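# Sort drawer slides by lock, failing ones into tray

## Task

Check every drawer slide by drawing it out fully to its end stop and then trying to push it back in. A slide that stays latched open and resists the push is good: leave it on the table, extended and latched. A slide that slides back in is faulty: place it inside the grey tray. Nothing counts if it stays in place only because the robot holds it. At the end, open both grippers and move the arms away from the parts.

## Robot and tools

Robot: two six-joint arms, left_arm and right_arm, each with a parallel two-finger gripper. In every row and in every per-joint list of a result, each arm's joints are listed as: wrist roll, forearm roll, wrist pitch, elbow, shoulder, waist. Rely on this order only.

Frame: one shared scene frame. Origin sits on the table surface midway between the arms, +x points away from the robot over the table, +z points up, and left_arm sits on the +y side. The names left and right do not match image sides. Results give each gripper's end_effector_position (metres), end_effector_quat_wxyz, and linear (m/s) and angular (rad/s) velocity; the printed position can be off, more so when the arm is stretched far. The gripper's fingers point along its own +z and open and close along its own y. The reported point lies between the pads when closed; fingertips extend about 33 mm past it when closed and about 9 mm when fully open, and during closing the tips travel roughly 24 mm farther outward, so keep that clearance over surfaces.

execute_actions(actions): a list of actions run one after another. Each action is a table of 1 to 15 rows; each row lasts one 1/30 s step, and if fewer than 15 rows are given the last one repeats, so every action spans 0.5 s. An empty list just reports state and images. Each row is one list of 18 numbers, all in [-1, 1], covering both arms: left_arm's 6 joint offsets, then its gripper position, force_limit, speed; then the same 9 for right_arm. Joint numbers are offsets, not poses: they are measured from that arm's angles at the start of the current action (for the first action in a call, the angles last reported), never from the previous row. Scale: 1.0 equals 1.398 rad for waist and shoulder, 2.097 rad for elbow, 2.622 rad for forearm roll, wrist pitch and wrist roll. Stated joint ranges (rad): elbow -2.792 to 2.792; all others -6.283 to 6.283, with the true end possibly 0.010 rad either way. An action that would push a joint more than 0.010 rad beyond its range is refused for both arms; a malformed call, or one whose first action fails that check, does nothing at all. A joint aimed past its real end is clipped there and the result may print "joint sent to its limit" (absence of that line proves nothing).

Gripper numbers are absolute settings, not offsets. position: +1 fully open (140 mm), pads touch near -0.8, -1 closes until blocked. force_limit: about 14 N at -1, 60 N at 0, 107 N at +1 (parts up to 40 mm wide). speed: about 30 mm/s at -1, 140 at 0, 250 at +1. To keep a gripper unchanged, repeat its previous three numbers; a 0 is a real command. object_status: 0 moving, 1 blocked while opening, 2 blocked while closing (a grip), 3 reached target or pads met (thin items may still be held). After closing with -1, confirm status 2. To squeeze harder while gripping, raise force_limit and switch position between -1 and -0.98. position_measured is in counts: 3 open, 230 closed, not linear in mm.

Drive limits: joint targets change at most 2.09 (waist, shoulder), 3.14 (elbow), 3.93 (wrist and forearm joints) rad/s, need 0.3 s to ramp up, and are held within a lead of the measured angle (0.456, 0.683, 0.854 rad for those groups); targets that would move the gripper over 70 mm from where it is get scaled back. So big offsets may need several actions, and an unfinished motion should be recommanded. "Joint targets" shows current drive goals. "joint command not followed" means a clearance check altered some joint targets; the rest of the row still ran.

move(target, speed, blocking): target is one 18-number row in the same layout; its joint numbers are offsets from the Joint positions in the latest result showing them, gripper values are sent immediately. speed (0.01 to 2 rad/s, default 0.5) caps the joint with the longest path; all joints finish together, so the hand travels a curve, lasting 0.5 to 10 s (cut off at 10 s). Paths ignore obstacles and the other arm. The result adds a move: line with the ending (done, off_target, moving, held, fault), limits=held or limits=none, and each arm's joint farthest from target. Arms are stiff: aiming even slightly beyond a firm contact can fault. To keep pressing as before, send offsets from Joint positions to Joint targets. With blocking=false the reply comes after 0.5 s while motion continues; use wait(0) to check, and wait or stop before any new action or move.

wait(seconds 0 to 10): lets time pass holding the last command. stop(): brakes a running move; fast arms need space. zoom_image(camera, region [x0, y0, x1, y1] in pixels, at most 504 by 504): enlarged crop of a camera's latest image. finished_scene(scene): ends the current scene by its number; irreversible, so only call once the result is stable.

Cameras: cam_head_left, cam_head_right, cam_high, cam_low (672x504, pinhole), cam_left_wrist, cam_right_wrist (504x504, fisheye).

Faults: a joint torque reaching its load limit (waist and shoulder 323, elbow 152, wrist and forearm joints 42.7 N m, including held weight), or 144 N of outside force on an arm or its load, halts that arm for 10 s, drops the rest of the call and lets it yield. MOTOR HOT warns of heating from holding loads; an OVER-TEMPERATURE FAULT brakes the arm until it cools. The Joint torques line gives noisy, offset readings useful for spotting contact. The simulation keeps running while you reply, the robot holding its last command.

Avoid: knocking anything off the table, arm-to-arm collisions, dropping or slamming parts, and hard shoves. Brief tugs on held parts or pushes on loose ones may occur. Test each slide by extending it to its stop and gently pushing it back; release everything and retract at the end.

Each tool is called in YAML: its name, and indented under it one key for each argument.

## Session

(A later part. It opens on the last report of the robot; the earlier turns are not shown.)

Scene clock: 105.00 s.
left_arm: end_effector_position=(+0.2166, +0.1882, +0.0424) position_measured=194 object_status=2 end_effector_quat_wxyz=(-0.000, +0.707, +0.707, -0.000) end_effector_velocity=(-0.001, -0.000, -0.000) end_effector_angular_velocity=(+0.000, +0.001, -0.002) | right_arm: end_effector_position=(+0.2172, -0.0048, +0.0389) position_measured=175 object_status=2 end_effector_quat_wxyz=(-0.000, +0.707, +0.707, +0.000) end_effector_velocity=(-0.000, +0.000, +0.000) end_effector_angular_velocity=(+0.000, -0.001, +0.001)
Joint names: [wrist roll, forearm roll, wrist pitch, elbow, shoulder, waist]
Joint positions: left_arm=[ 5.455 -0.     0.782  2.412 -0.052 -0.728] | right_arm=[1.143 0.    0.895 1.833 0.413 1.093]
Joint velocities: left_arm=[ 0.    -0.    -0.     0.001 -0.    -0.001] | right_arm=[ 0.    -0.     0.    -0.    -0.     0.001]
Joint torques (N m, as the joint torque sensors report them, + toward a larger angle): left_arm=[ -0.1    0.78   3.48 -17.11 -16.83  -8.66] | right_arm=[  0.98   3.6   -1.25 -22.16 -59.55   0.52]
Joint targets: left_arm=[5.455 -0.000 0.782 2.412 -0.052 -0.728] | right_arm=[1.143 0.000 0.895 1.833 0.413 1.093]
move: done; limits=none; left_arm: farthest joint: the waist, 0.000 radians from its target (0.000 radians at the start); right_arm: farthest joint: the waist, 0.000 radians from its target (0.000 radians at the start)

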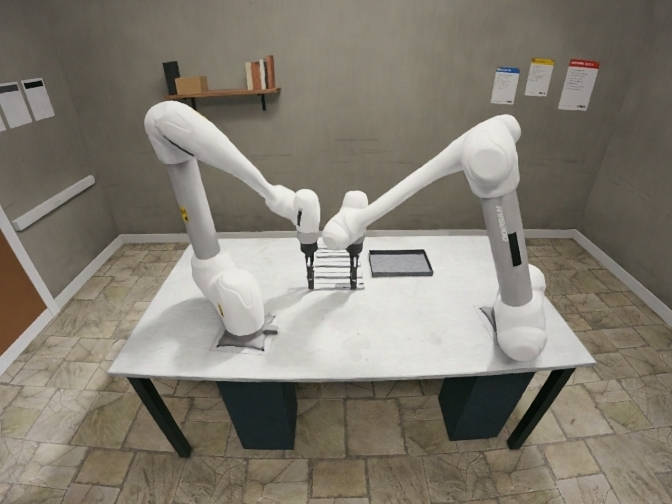

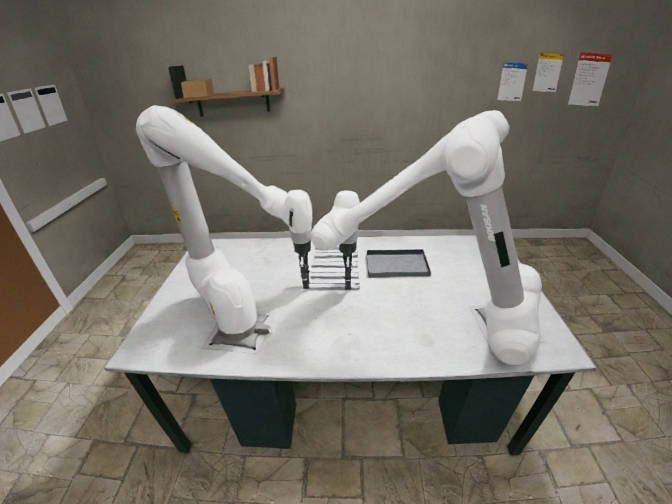

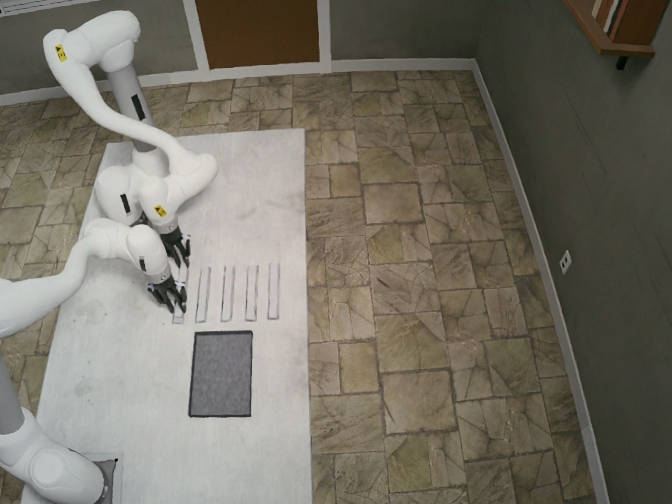

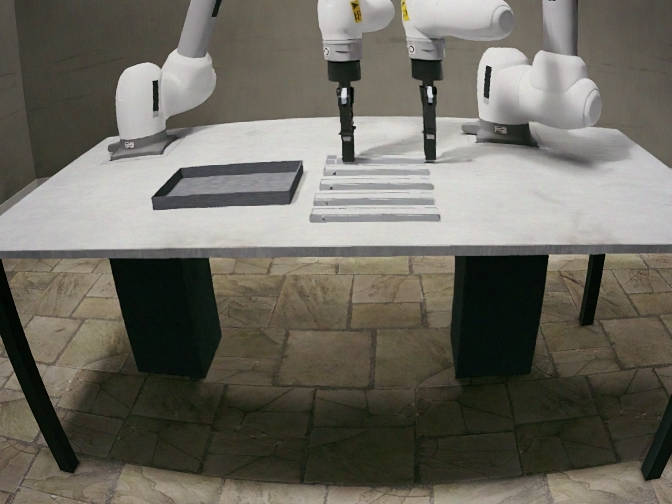

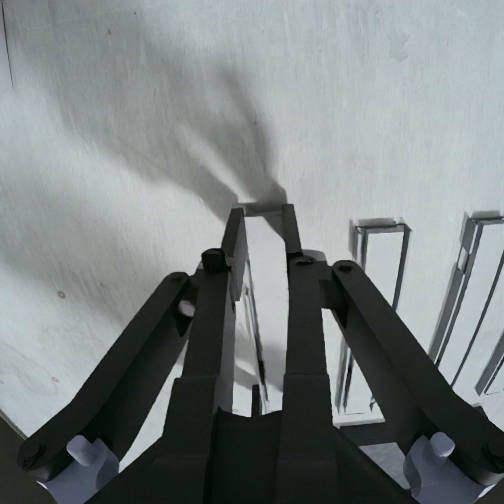

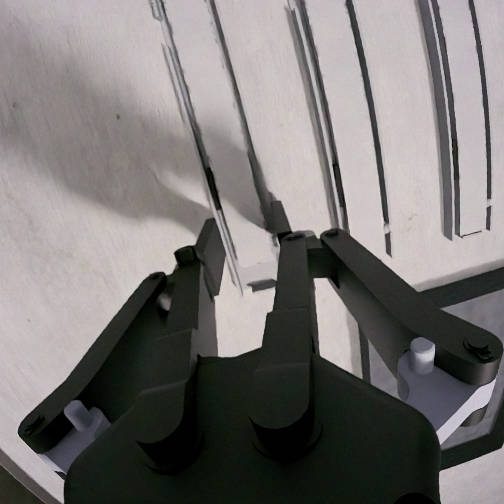

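move:
  target: [0.0271,0,0.0027,0.0167,-0.030,0.0508,-1,-0.6,-0.5,0,0,0,0,0,0,-1,0,-0.7]
  speed: 0.05

move:
  target: [0.0214,0,0.0015,0.0105,-0.0193,0.04,-1,-0.6,-0.5,0,0,0,0,0,0,-1,0,-0.7]
  speed: 0.05

move:
  target: [0.0442,0,0.0038,0.0162,-0.0308,0.083,-1,-0.6,-0.5,0,0,0,0,0,0,-1,0,-0.7]
  speed: 0.05

Scene clock: 120.57 s.
left_arm: end_effector_position=(+0.2163, +0.2239, +0.0432) position_measured=194 object_status=2 end_effector_quat_wxyz=(-0.000, +0.707, +0.707, -0.000) end_effector_velocity=(+0.000, -0.000, +0.000) end_effector_angular_velocity=(-0.002, +0.001, +0.003) | right_arm: end_effector_position=(+0.2172, -0.0048, +0.0389) position_measured=175 object_status=2 end_effector_quat_wxyz=(-0.000, +0.707, +0.707, +0.000) end_effector_velocity=(+0.001, +0.000, +0.001) end_effector_angular_velocity=(+0.001, -0.000, -0.001)
Joint names: [wrist roll, forearm roll, wrist pitch, elbow, shoulder, waist]
Joint positions: left_arm=[ 5.526 -0.     0.789  2.447 -0.094 -0.657] | right_arm=[1.143 0.    0.895 1.833 0.413 1.093]
Joint velocities: left_arm=[ 0.    -0.002 -0.    -0.     0.     0.002] | right_arm=[ 0.     0.     0.    -0.001 -0.    -0.001]
Joint torques (N m, as the joint torque sensors report them, + toward a larger angle): left_arm=[ -0.26   2.1    2.69 -28.67 -23.27  -7.8 ] | right_arm=[  1.37   2.25  -2.27 -20.64 -52.48  -3.12]
Joint targets: left_arm=[5.526 -0.000 0.789 2.447 -0.094 -0.657] | right_arm=[1.143 0.000 0.895 1.833 0.413 1.093]
move: done; limits=none; left_arm: farthest joint: the waist, 0.000 radians from its target (0.071 radians at the start); right_arm: farthest joint: the waist, 0.000 radians from its target (0.000 radians at the start)

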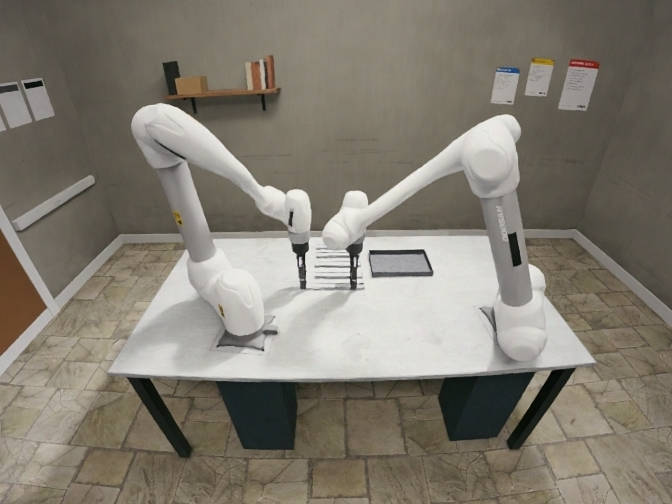

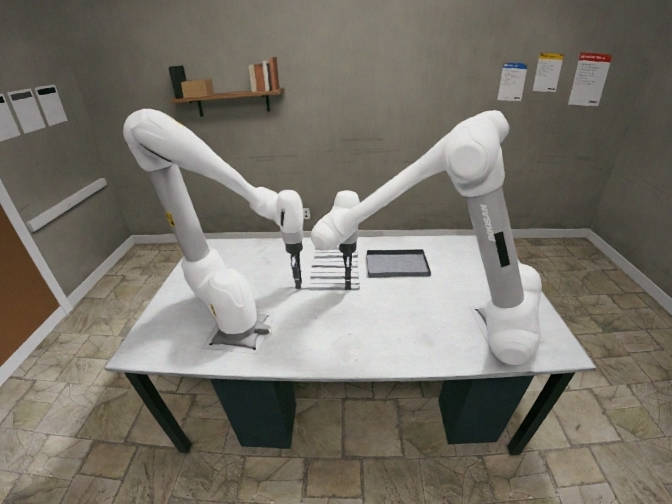

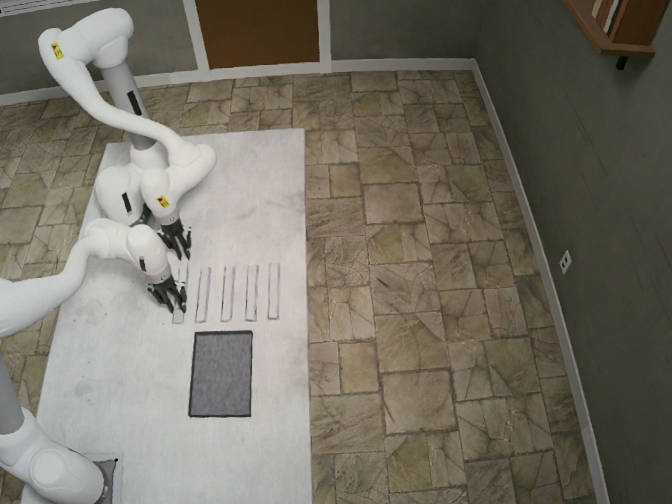

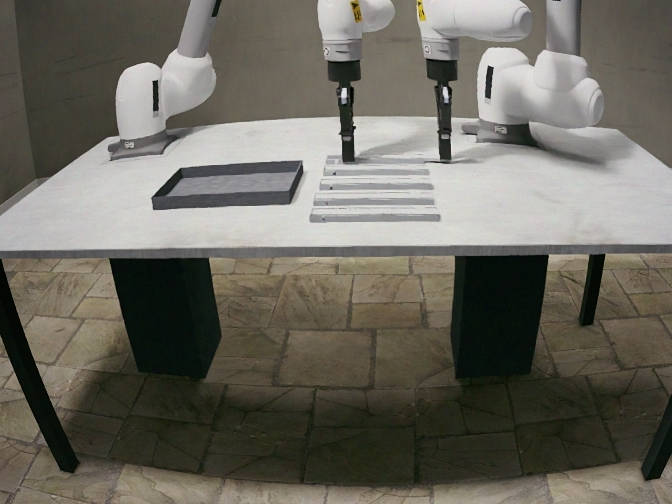

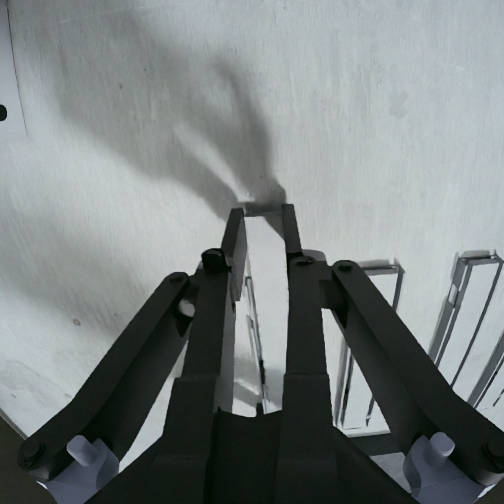

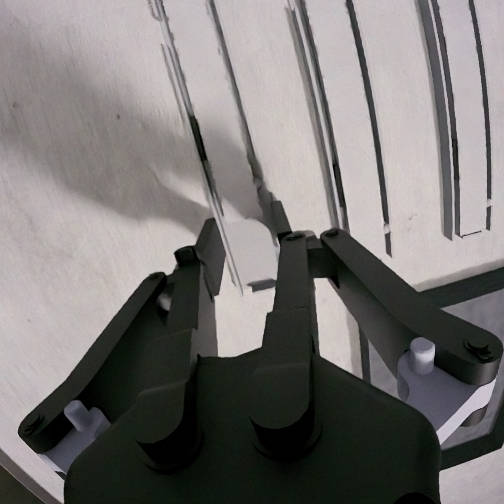

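Scene clock: 121.93 s.
left_arm: end_effector_position=(+0.2166, +0.2485, +0.0434) position_measured=194 object_status=2 end_effector_quat_wxyz=(+0.000, +0.707, +0.707, -0.000) end_effector_velocity=(-0.001, -0.000, -0.000) end_effector_angular_velocity=(-0.000, +0.001, -0.000) | right_arm: end_effector_position=(+0.2172, -0.0048, +0.0389) position_measured=175 object_status=2 end_effector_quat_wxyz=(-0.000, +0.707, +0.707, +0.000) end_effector_velocity=(-0.001, +0.001, +0.000) end_effector_angular_velocity=(+0.000, +0.000, +0.001)
Joint names: [wrist roll, forearm roll, wrist pitch, elbow, shoulder, waist]
Joint positions: left_arm=[ 5.582 -0.     0.793  2.469 -0.121 -0.601] | right_arm=[1.143 0.    0.895 1.833 0.413 1.093]
Joint velocities: left_arm=[ 0.001 -0.001  0.     0.     0.    -0.001] | right_arm=[-0.     0.001  0.    -0.     0.     0.001]
Joint torques (N m, as the joint torque sensors report them, + toward a larger angle): left_arm=[ -0.15   2.32   2.3  -29.87 -19.46  -5.15] | right_arm=[  1.08   2.74  -2.18 -19.13 -51.01  -1.65]
Joint targets: left_arm=[5.582 -0.000 0.793 2.469 -0.121 -0.601] | right_arm=[1.143 0.000 0.895 1.833 0.413 1.093]
move: done; limits=none; left_arm: farthest joint: the waist, 0.000 radians from its target (0.056 radians at the start); right_arm: farthest joint: the waist, 0.000 radians from its target (0.000 radians at the start)

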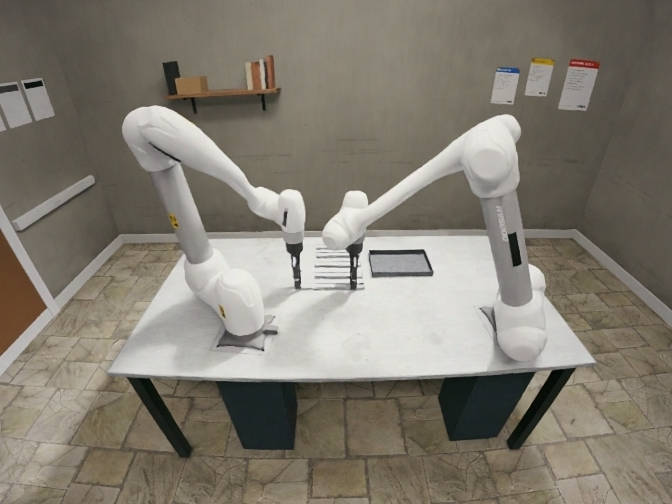

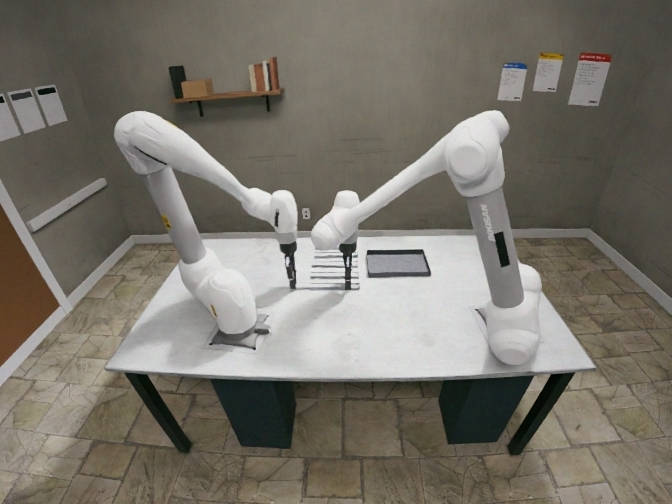

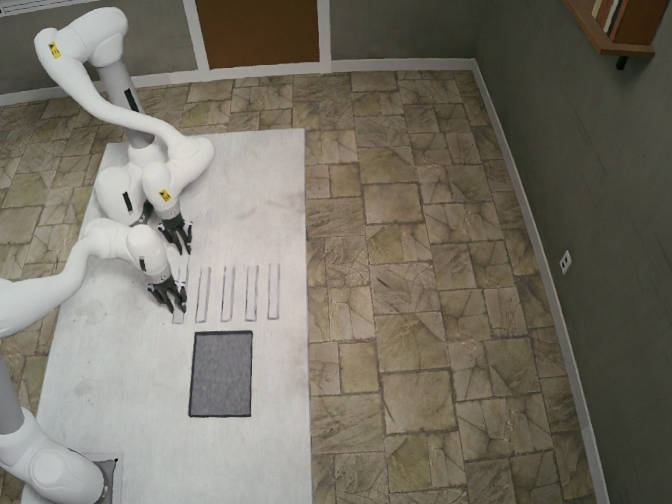

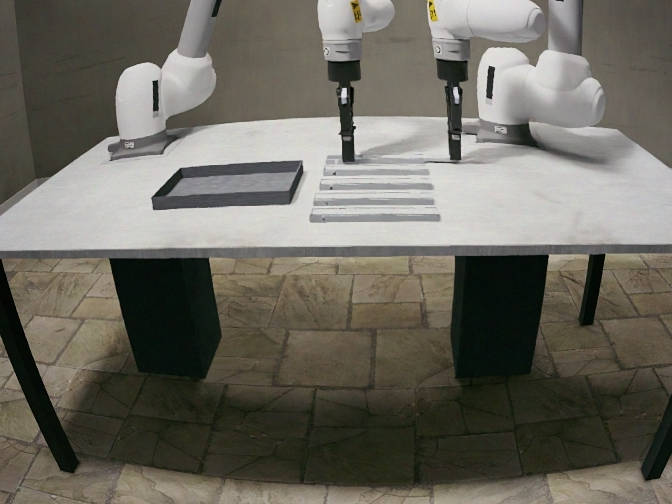

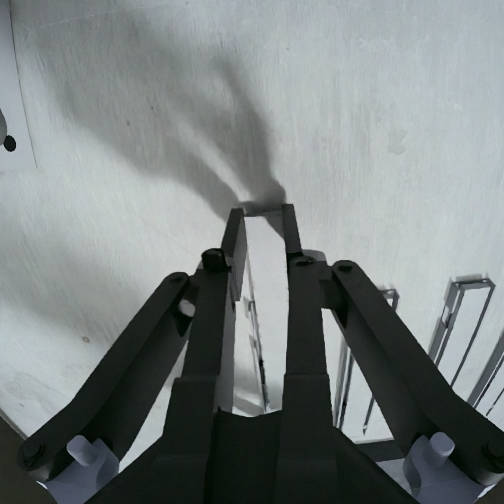

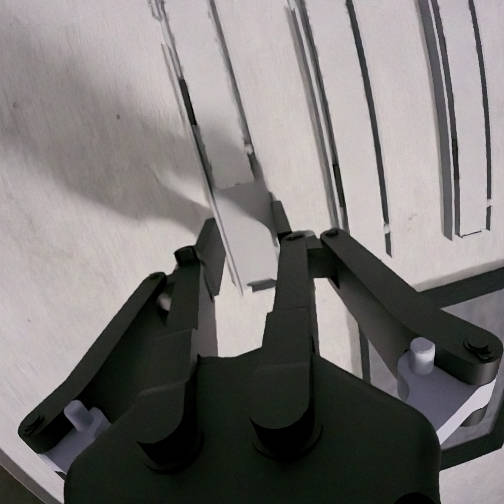

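Scene clock: 124.50 s.
left_arm: end_effector_position=(+0.2166, +0.2937, +0.0433) position_measured=194 object_status=2 end_effector_quat_wxyz=(+0.000, +0.707, +0.707, -0.000) end_effector_velocity=(+0.001, -0.000, -0.000) end_effector_angular_velocity=(-0.001, -0.002, +0.000) | right_arm: end_effector_position=(+0.2172, -0.0048, +0.0389) position_measured=175 object_status=2 end_effector_quat_wxyz=(-0.000, +0.707, +0.707, +0.000) end_effector_velocity=(-0.000, -0.001, +0.000) end_effector_angular_velocity=(-0.000, +0.000, +0.000)
Joint names: [wrist roll, forearm roll, wrist pitch, elbow, shoulder, waist]
Joint positions: left_arm=[ 5.698 -0.     0.803  2.503 -0.164 -0.485] | right_arm=[1.143 0.    0.895 1.833 0.413 1.093]
Joint velocities: left_arm=[ 0.     0.001 -0.002  0.     0.     0.001] | right_arm=[-0.     0.     0.     0.001 -0.001 -0.   ]
Joint torques (N m, as the joint torque sensors report them, + toward a larger angle): left_arm=[  0.08   2.88   2.   -29.41 -13.17  -6.27] | right_arm=[  1.05   2.87  -1.15 -19.18 -55.59  -2.03]
Joint targets: left_arm=[5.698 -0.000 0.803 2.503 -0.164 -0.485] | right_arm=[1.143 0.000 0.895 1.833 0.413 1.093]
move: done; limits=none; left_arm: farthest joint: the waist, 0.000 radians from its target (0.116 radians at the start); right_arm: farthest joint: the waist, 0.000 radians from its target (0.000 radians at the start)

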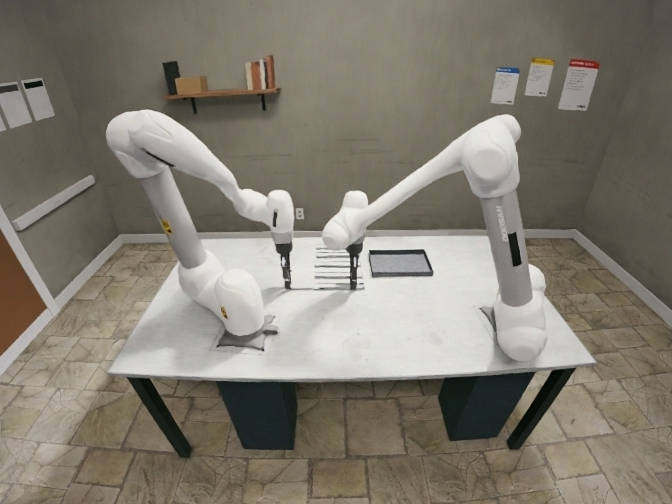

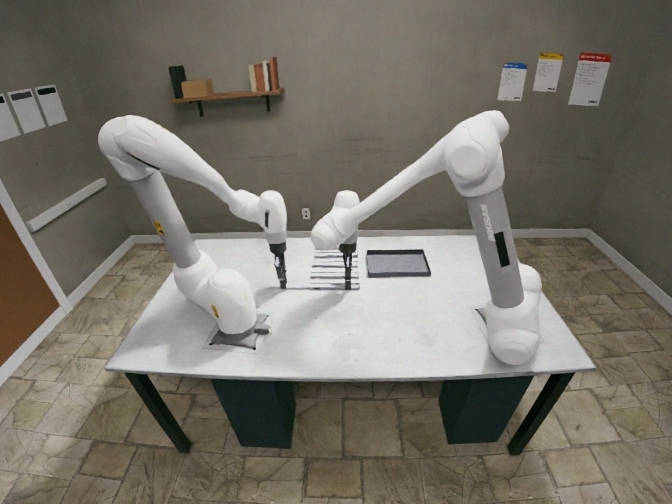

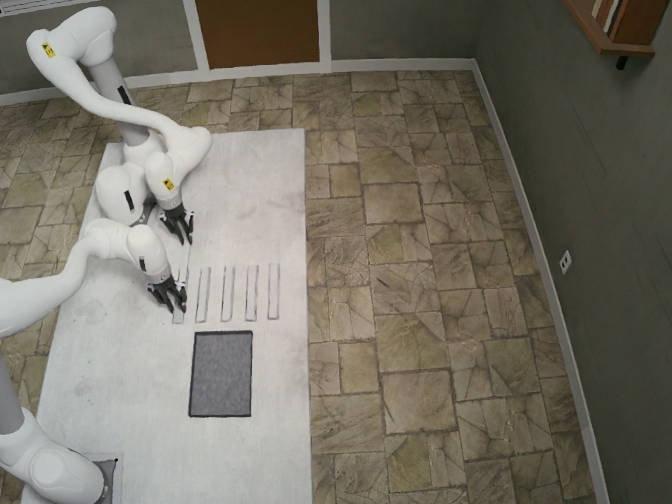

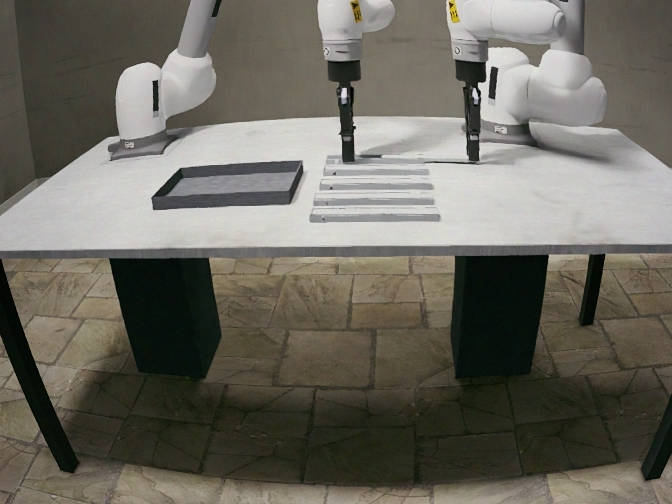

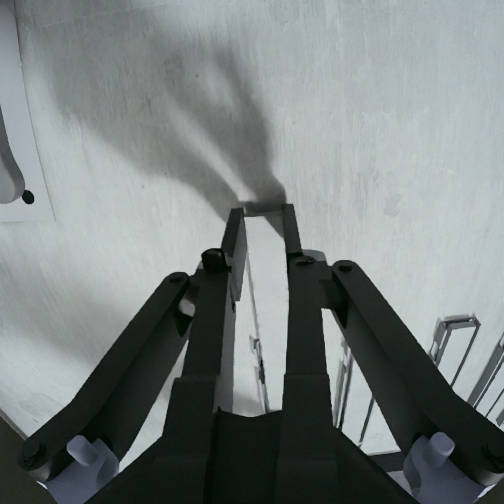

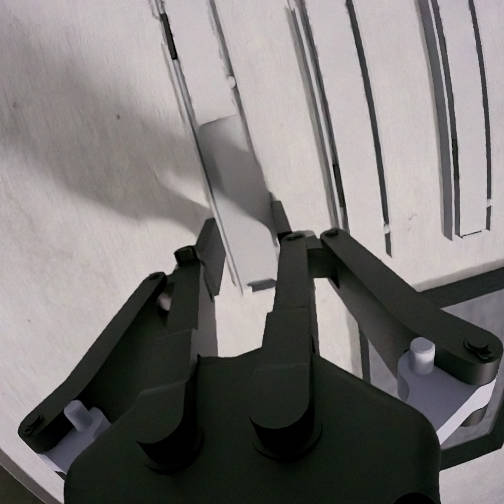

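execute_actions:
  actions: []

move:
  target: [0.0164,0,0.0015,0.0048,-0.009,0.031,-1,-0.6,-0.5,0,0,0,0,0,0,-1,0,-0.7]
  speed: 0.04

Scene clock: 162.20 s.
left_arm: end_effector_position=(+0.2166, +0.2938, +0.0433) position_measured=194 object_status=2 end_effector_quat_wxyz=(+0.000, +0.707, +0.707, -0.000) end_effector_velocity=(+0.001, -0.000, +0.001) end_effector_angular_velocity=(-0.001, -0.002, -0.000) | right_arm: end_effector_position=(+0.2172, -0.0048, +0.0389) position_measured=175 object_status=2 end_effector_quat_wxyz=(-0.000, +0.707, +0.707, +0.000) end_effector_velocity=(+0.001, -0.000, -0.000) end_effector_angular_velocity=(-0.000, +0.001, -0.001)
Joint names: [wrist roll, forearm roll, wrist pitch, elbow, shoulder, waist]
Joint positions: left_arm=[ 5.698 -0.     0.803  2.503 -0.164 -0.485] | right_arm=[1.143 0.    0.895 1.833 0.413 1.093]
Joint velocities: left_arm=[-0.     0.    -0.    -0.001 -0.001 -0.   ] | right_arm=[-0.     0.001  0.    -0.     0.001 -0.001]
Joint torques (N m, as the joint torque sensors report them, + toward a larger angle): left_arm=[ -0.09   2.88   2.   -29.57 -14.61  -5.1 ] | right_arm=[  1.21   2.8   -1.24 -19.49 -54.69  -1.81]
Joint targets: left_arm=[5.698 -0.000 0.803 2.503 -0.164 -0.485] | right_arm=[1.143 0.000 0.895 1.833 0.413 1.093]

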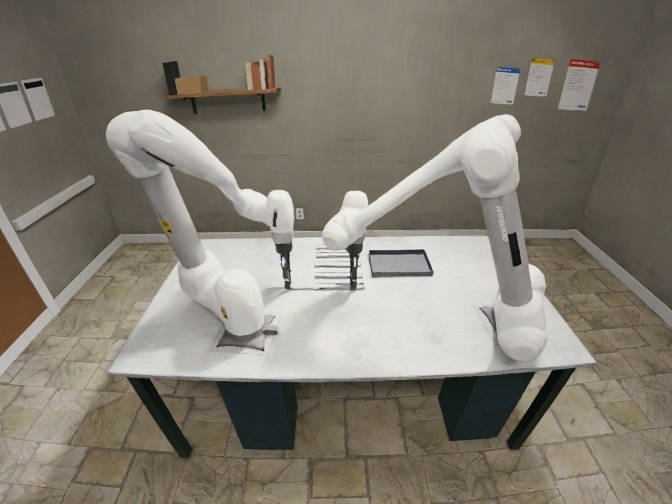

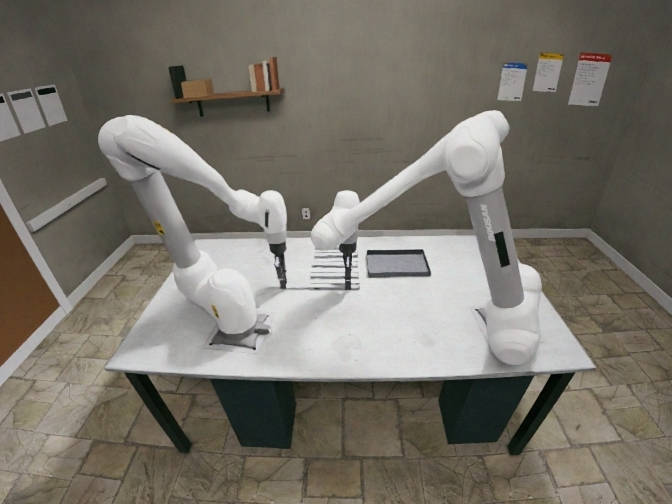

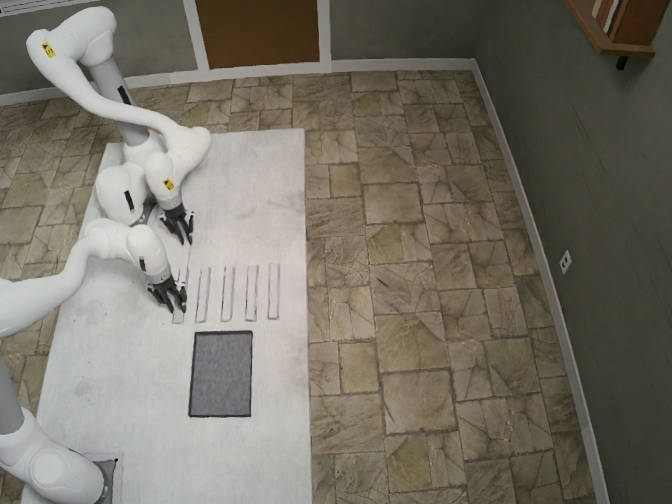

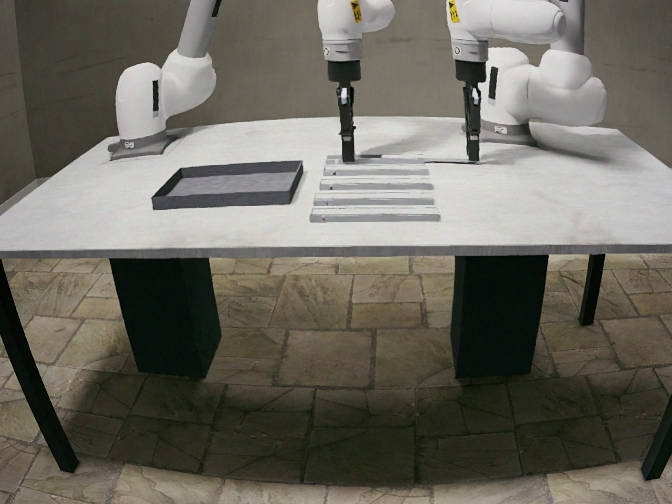

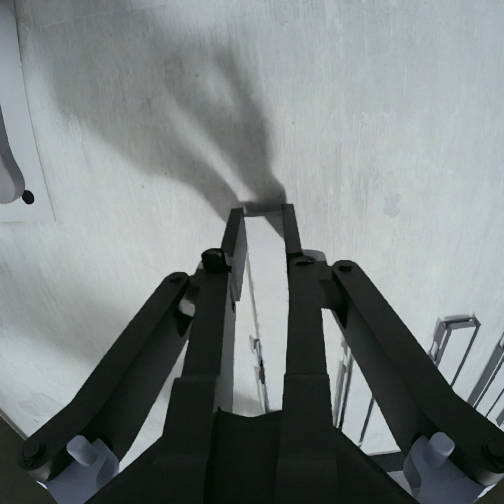

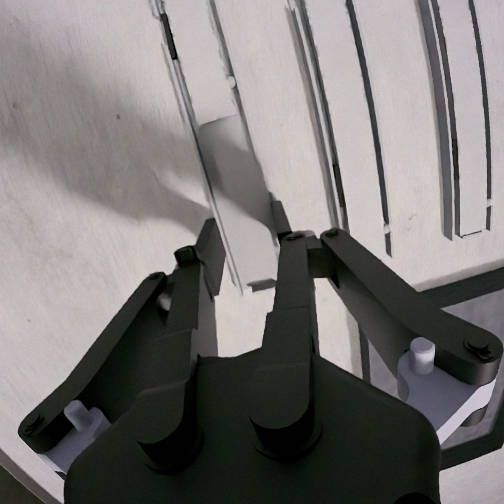

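Scene clock: 163.53 s.
left_arm: end_effector_position=(+0.2162, +0.3092, +0.0430) position_measured=194 object_status=2 end_effector_quat_wxyz=(-0.001, +0.707, +0.707, -0.000) end_effector_velocity=(-0.001, +0.001, -0.000) end_effector_angular_velocity=(+0.002, +0.003, +0.001) | right_arm: end_effector_position=(+0.2172, -0.0045, +0.0389) position_measured=175 object_status=2 end_effector_quat_wxyz=(-0.001, +0.707, +0.707, +0.001) end_effector_velocity=(-0.000, -0.000, -0.001) end_effector_angular_velocity=(-0.001, +0.001, -0.000)
Joint names: [wrist roll, forearm roll, wrist pitch, elbow, shoulder, waist]
Joint positions: left_arm=[ 5.741 -0.     0.807  2.513 -0.177 -0.442] | right_arm=[1.143 0.001 0.895 1.832 0.413 1.093]
Joint velocities: left_arm=[ 0.001  0.     0.002  0.001 -0.     0.002] | right_arm=[0.    0.    0.    0.    0.001 0.   ]
Joint torques (N m, as the joint torque sensors report them, + toward a larger angle): left_arm=[ -0.12  12.06   9.48 -12.18  -8.57   4.03] | right_arm=[  1.26  -1.5   11.28  -5.63 -71.48 -10.86]
Joint targets: left_arm=[5.741 -0.000 0.807 2.513 -0.177 -0.442] | right_arm=[1.143 0.000 0.895 1.833 0.413 1.093]
move: done; limits=none; left_arm: farthest joint: the waist, 0.000 radians from its target (0.044 radians at the start); right_arm: farthest joint: the elbow, 0.001 radians from its target (0.000 radians at the start)

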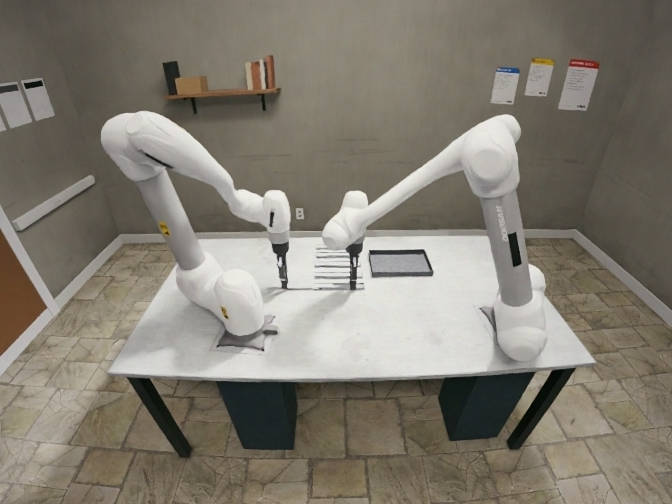

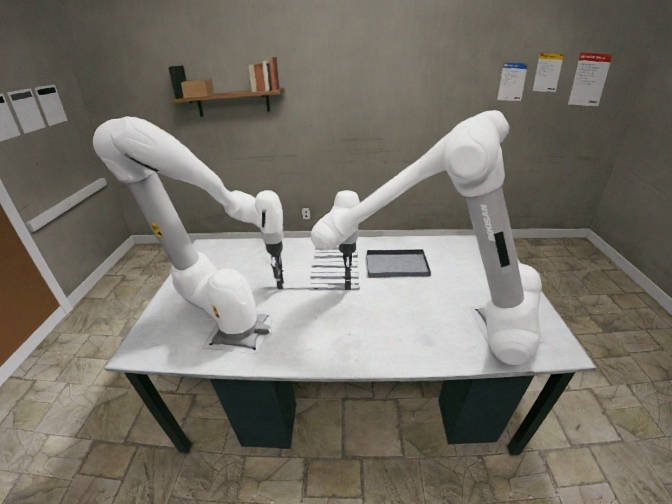

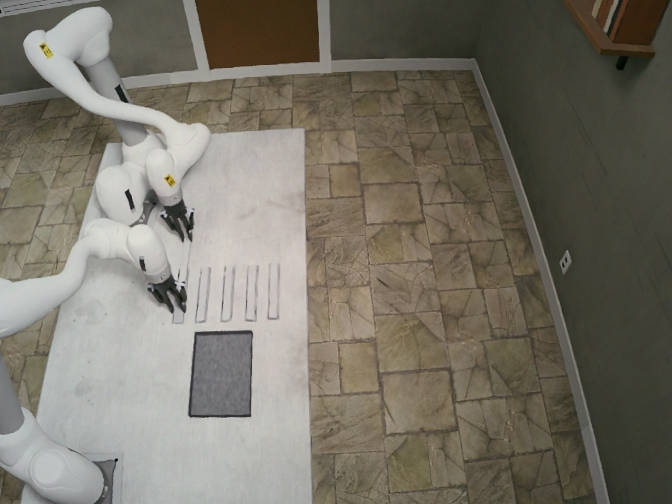

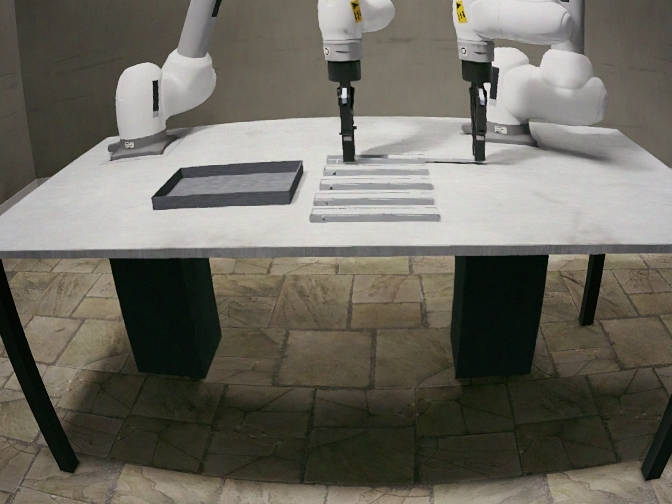

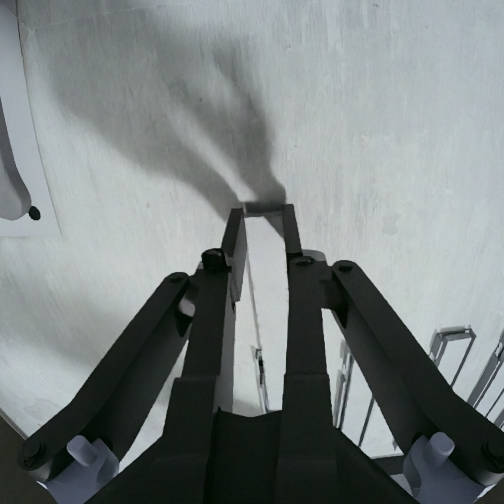

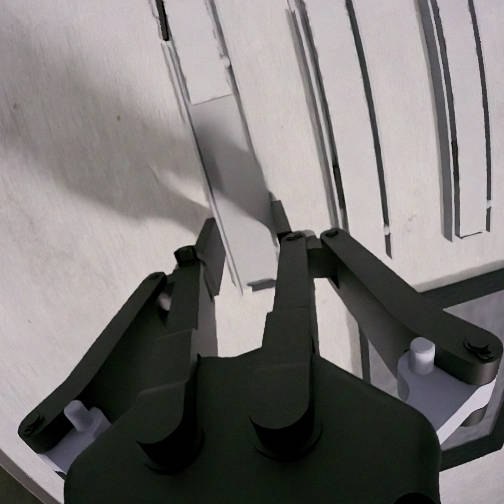

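At stop. Push back 2 cm.

move:
  target: [-0.02,0,-0.002,-0.006,0.0115,-0.038,-1,-0.6,-0.5,0,0,0,0,0,0,-1,0,-0.7]
  speed: 0.04

Scene clock: 170.77 s.
left_arm: end_effector_position=(+0.2168, +0.2900, +0.0433) position_measured=194 object_status=2 end_effector_quat_wxyz=(+0.000, +0.707, +0.707, -0.000) end_effector_velocity=(-0.000, +0.000, +0.001) end_effector_angular_velocity=(-0.001, -0.000, +0.002) | right_arm: end_effector_position=(+0.2173, -0.0046, +0.0389) position_measured=175 object_status=2 end_effector_quat_wxyz=(-0.001, +0.707, +0.707, +0.001) end_effector_velocity=(-0.001, +0.000, -0.000) end_effector_angular_velocity=(+0.000, +0.000, +0.001)
Joint names: [wrist roll, forearm roll, wrist pitch, elbow, shoulder, waist]
Joint positions: left_arm=[ 5.689 -0.     0.801  2.5   -0.161 -0.495] | right_arm=[1.143 0.001 0.895 1.832 0.413 1.093]
Joint velocities: left_arm=[-0.    -0.001  0.001  0.001 -0.003  0.001] | right_arm=[ 0.     0.    -0.     0.    -0.     0.001]
Joint torques (N m, as the joint torque sensors report them, + toward a larger angle): left_arm=[  0.06  -6.48  -9.17 -50.6  -17.15 -18.11] | right_arm=[  0.89   8.14 -16.95 -46.04 -49.69  10.72]
Joint targets: left_arm=[5.689 -0.000 0.801 2.500 -0.161 -0.495] | right_arm=[1.143 0.001 0.895 1.832 0.413 1.093]
move: done; limits=none; left_arm: farthest joint: the waist, 0.000 radians from its target (0.053 radians at the start); right_arm: farthest joint: the waist, 0.000 radians from its target (0.000 radians at the start)

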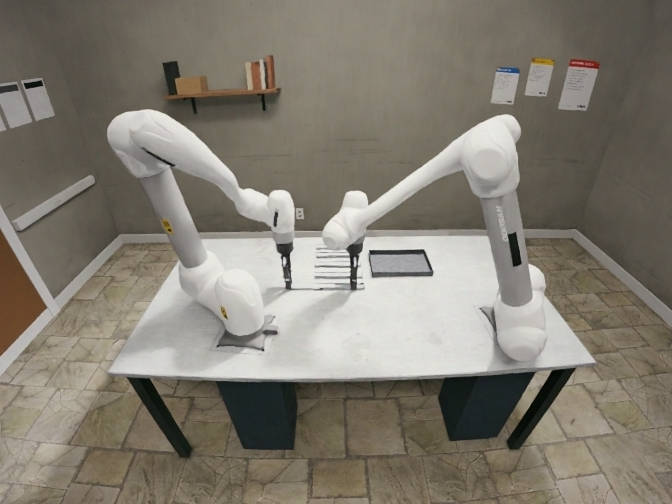

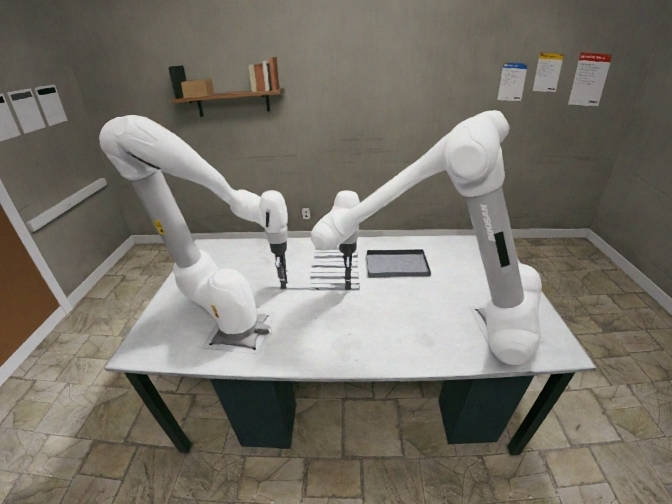

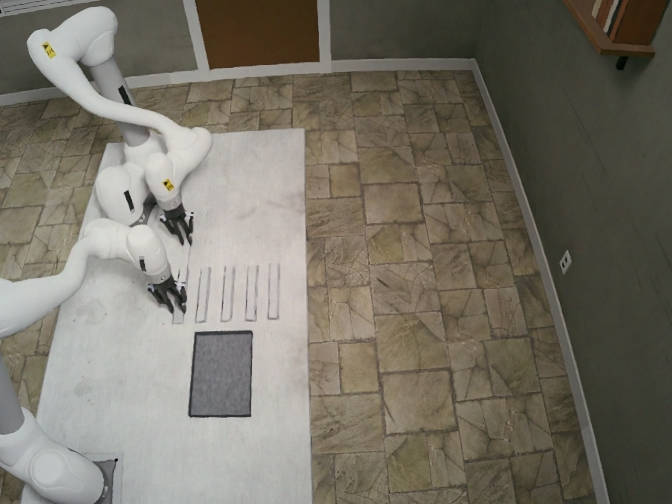

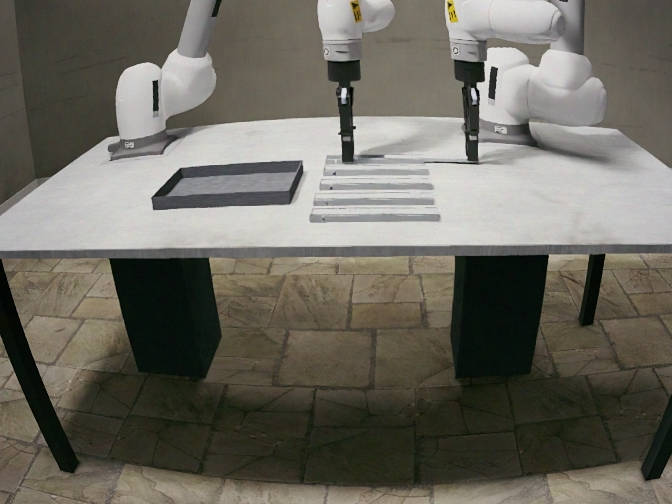

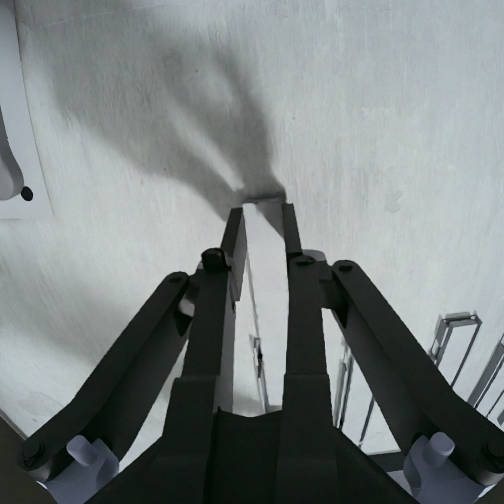

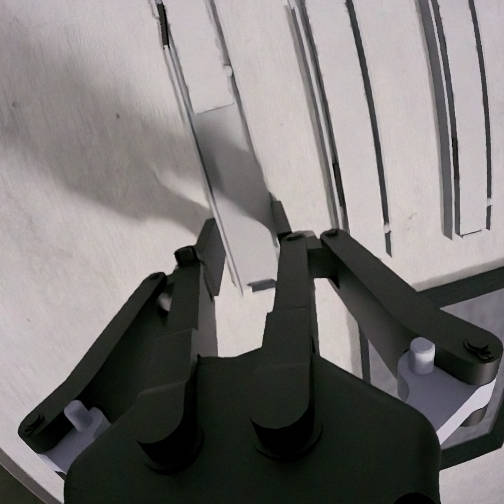

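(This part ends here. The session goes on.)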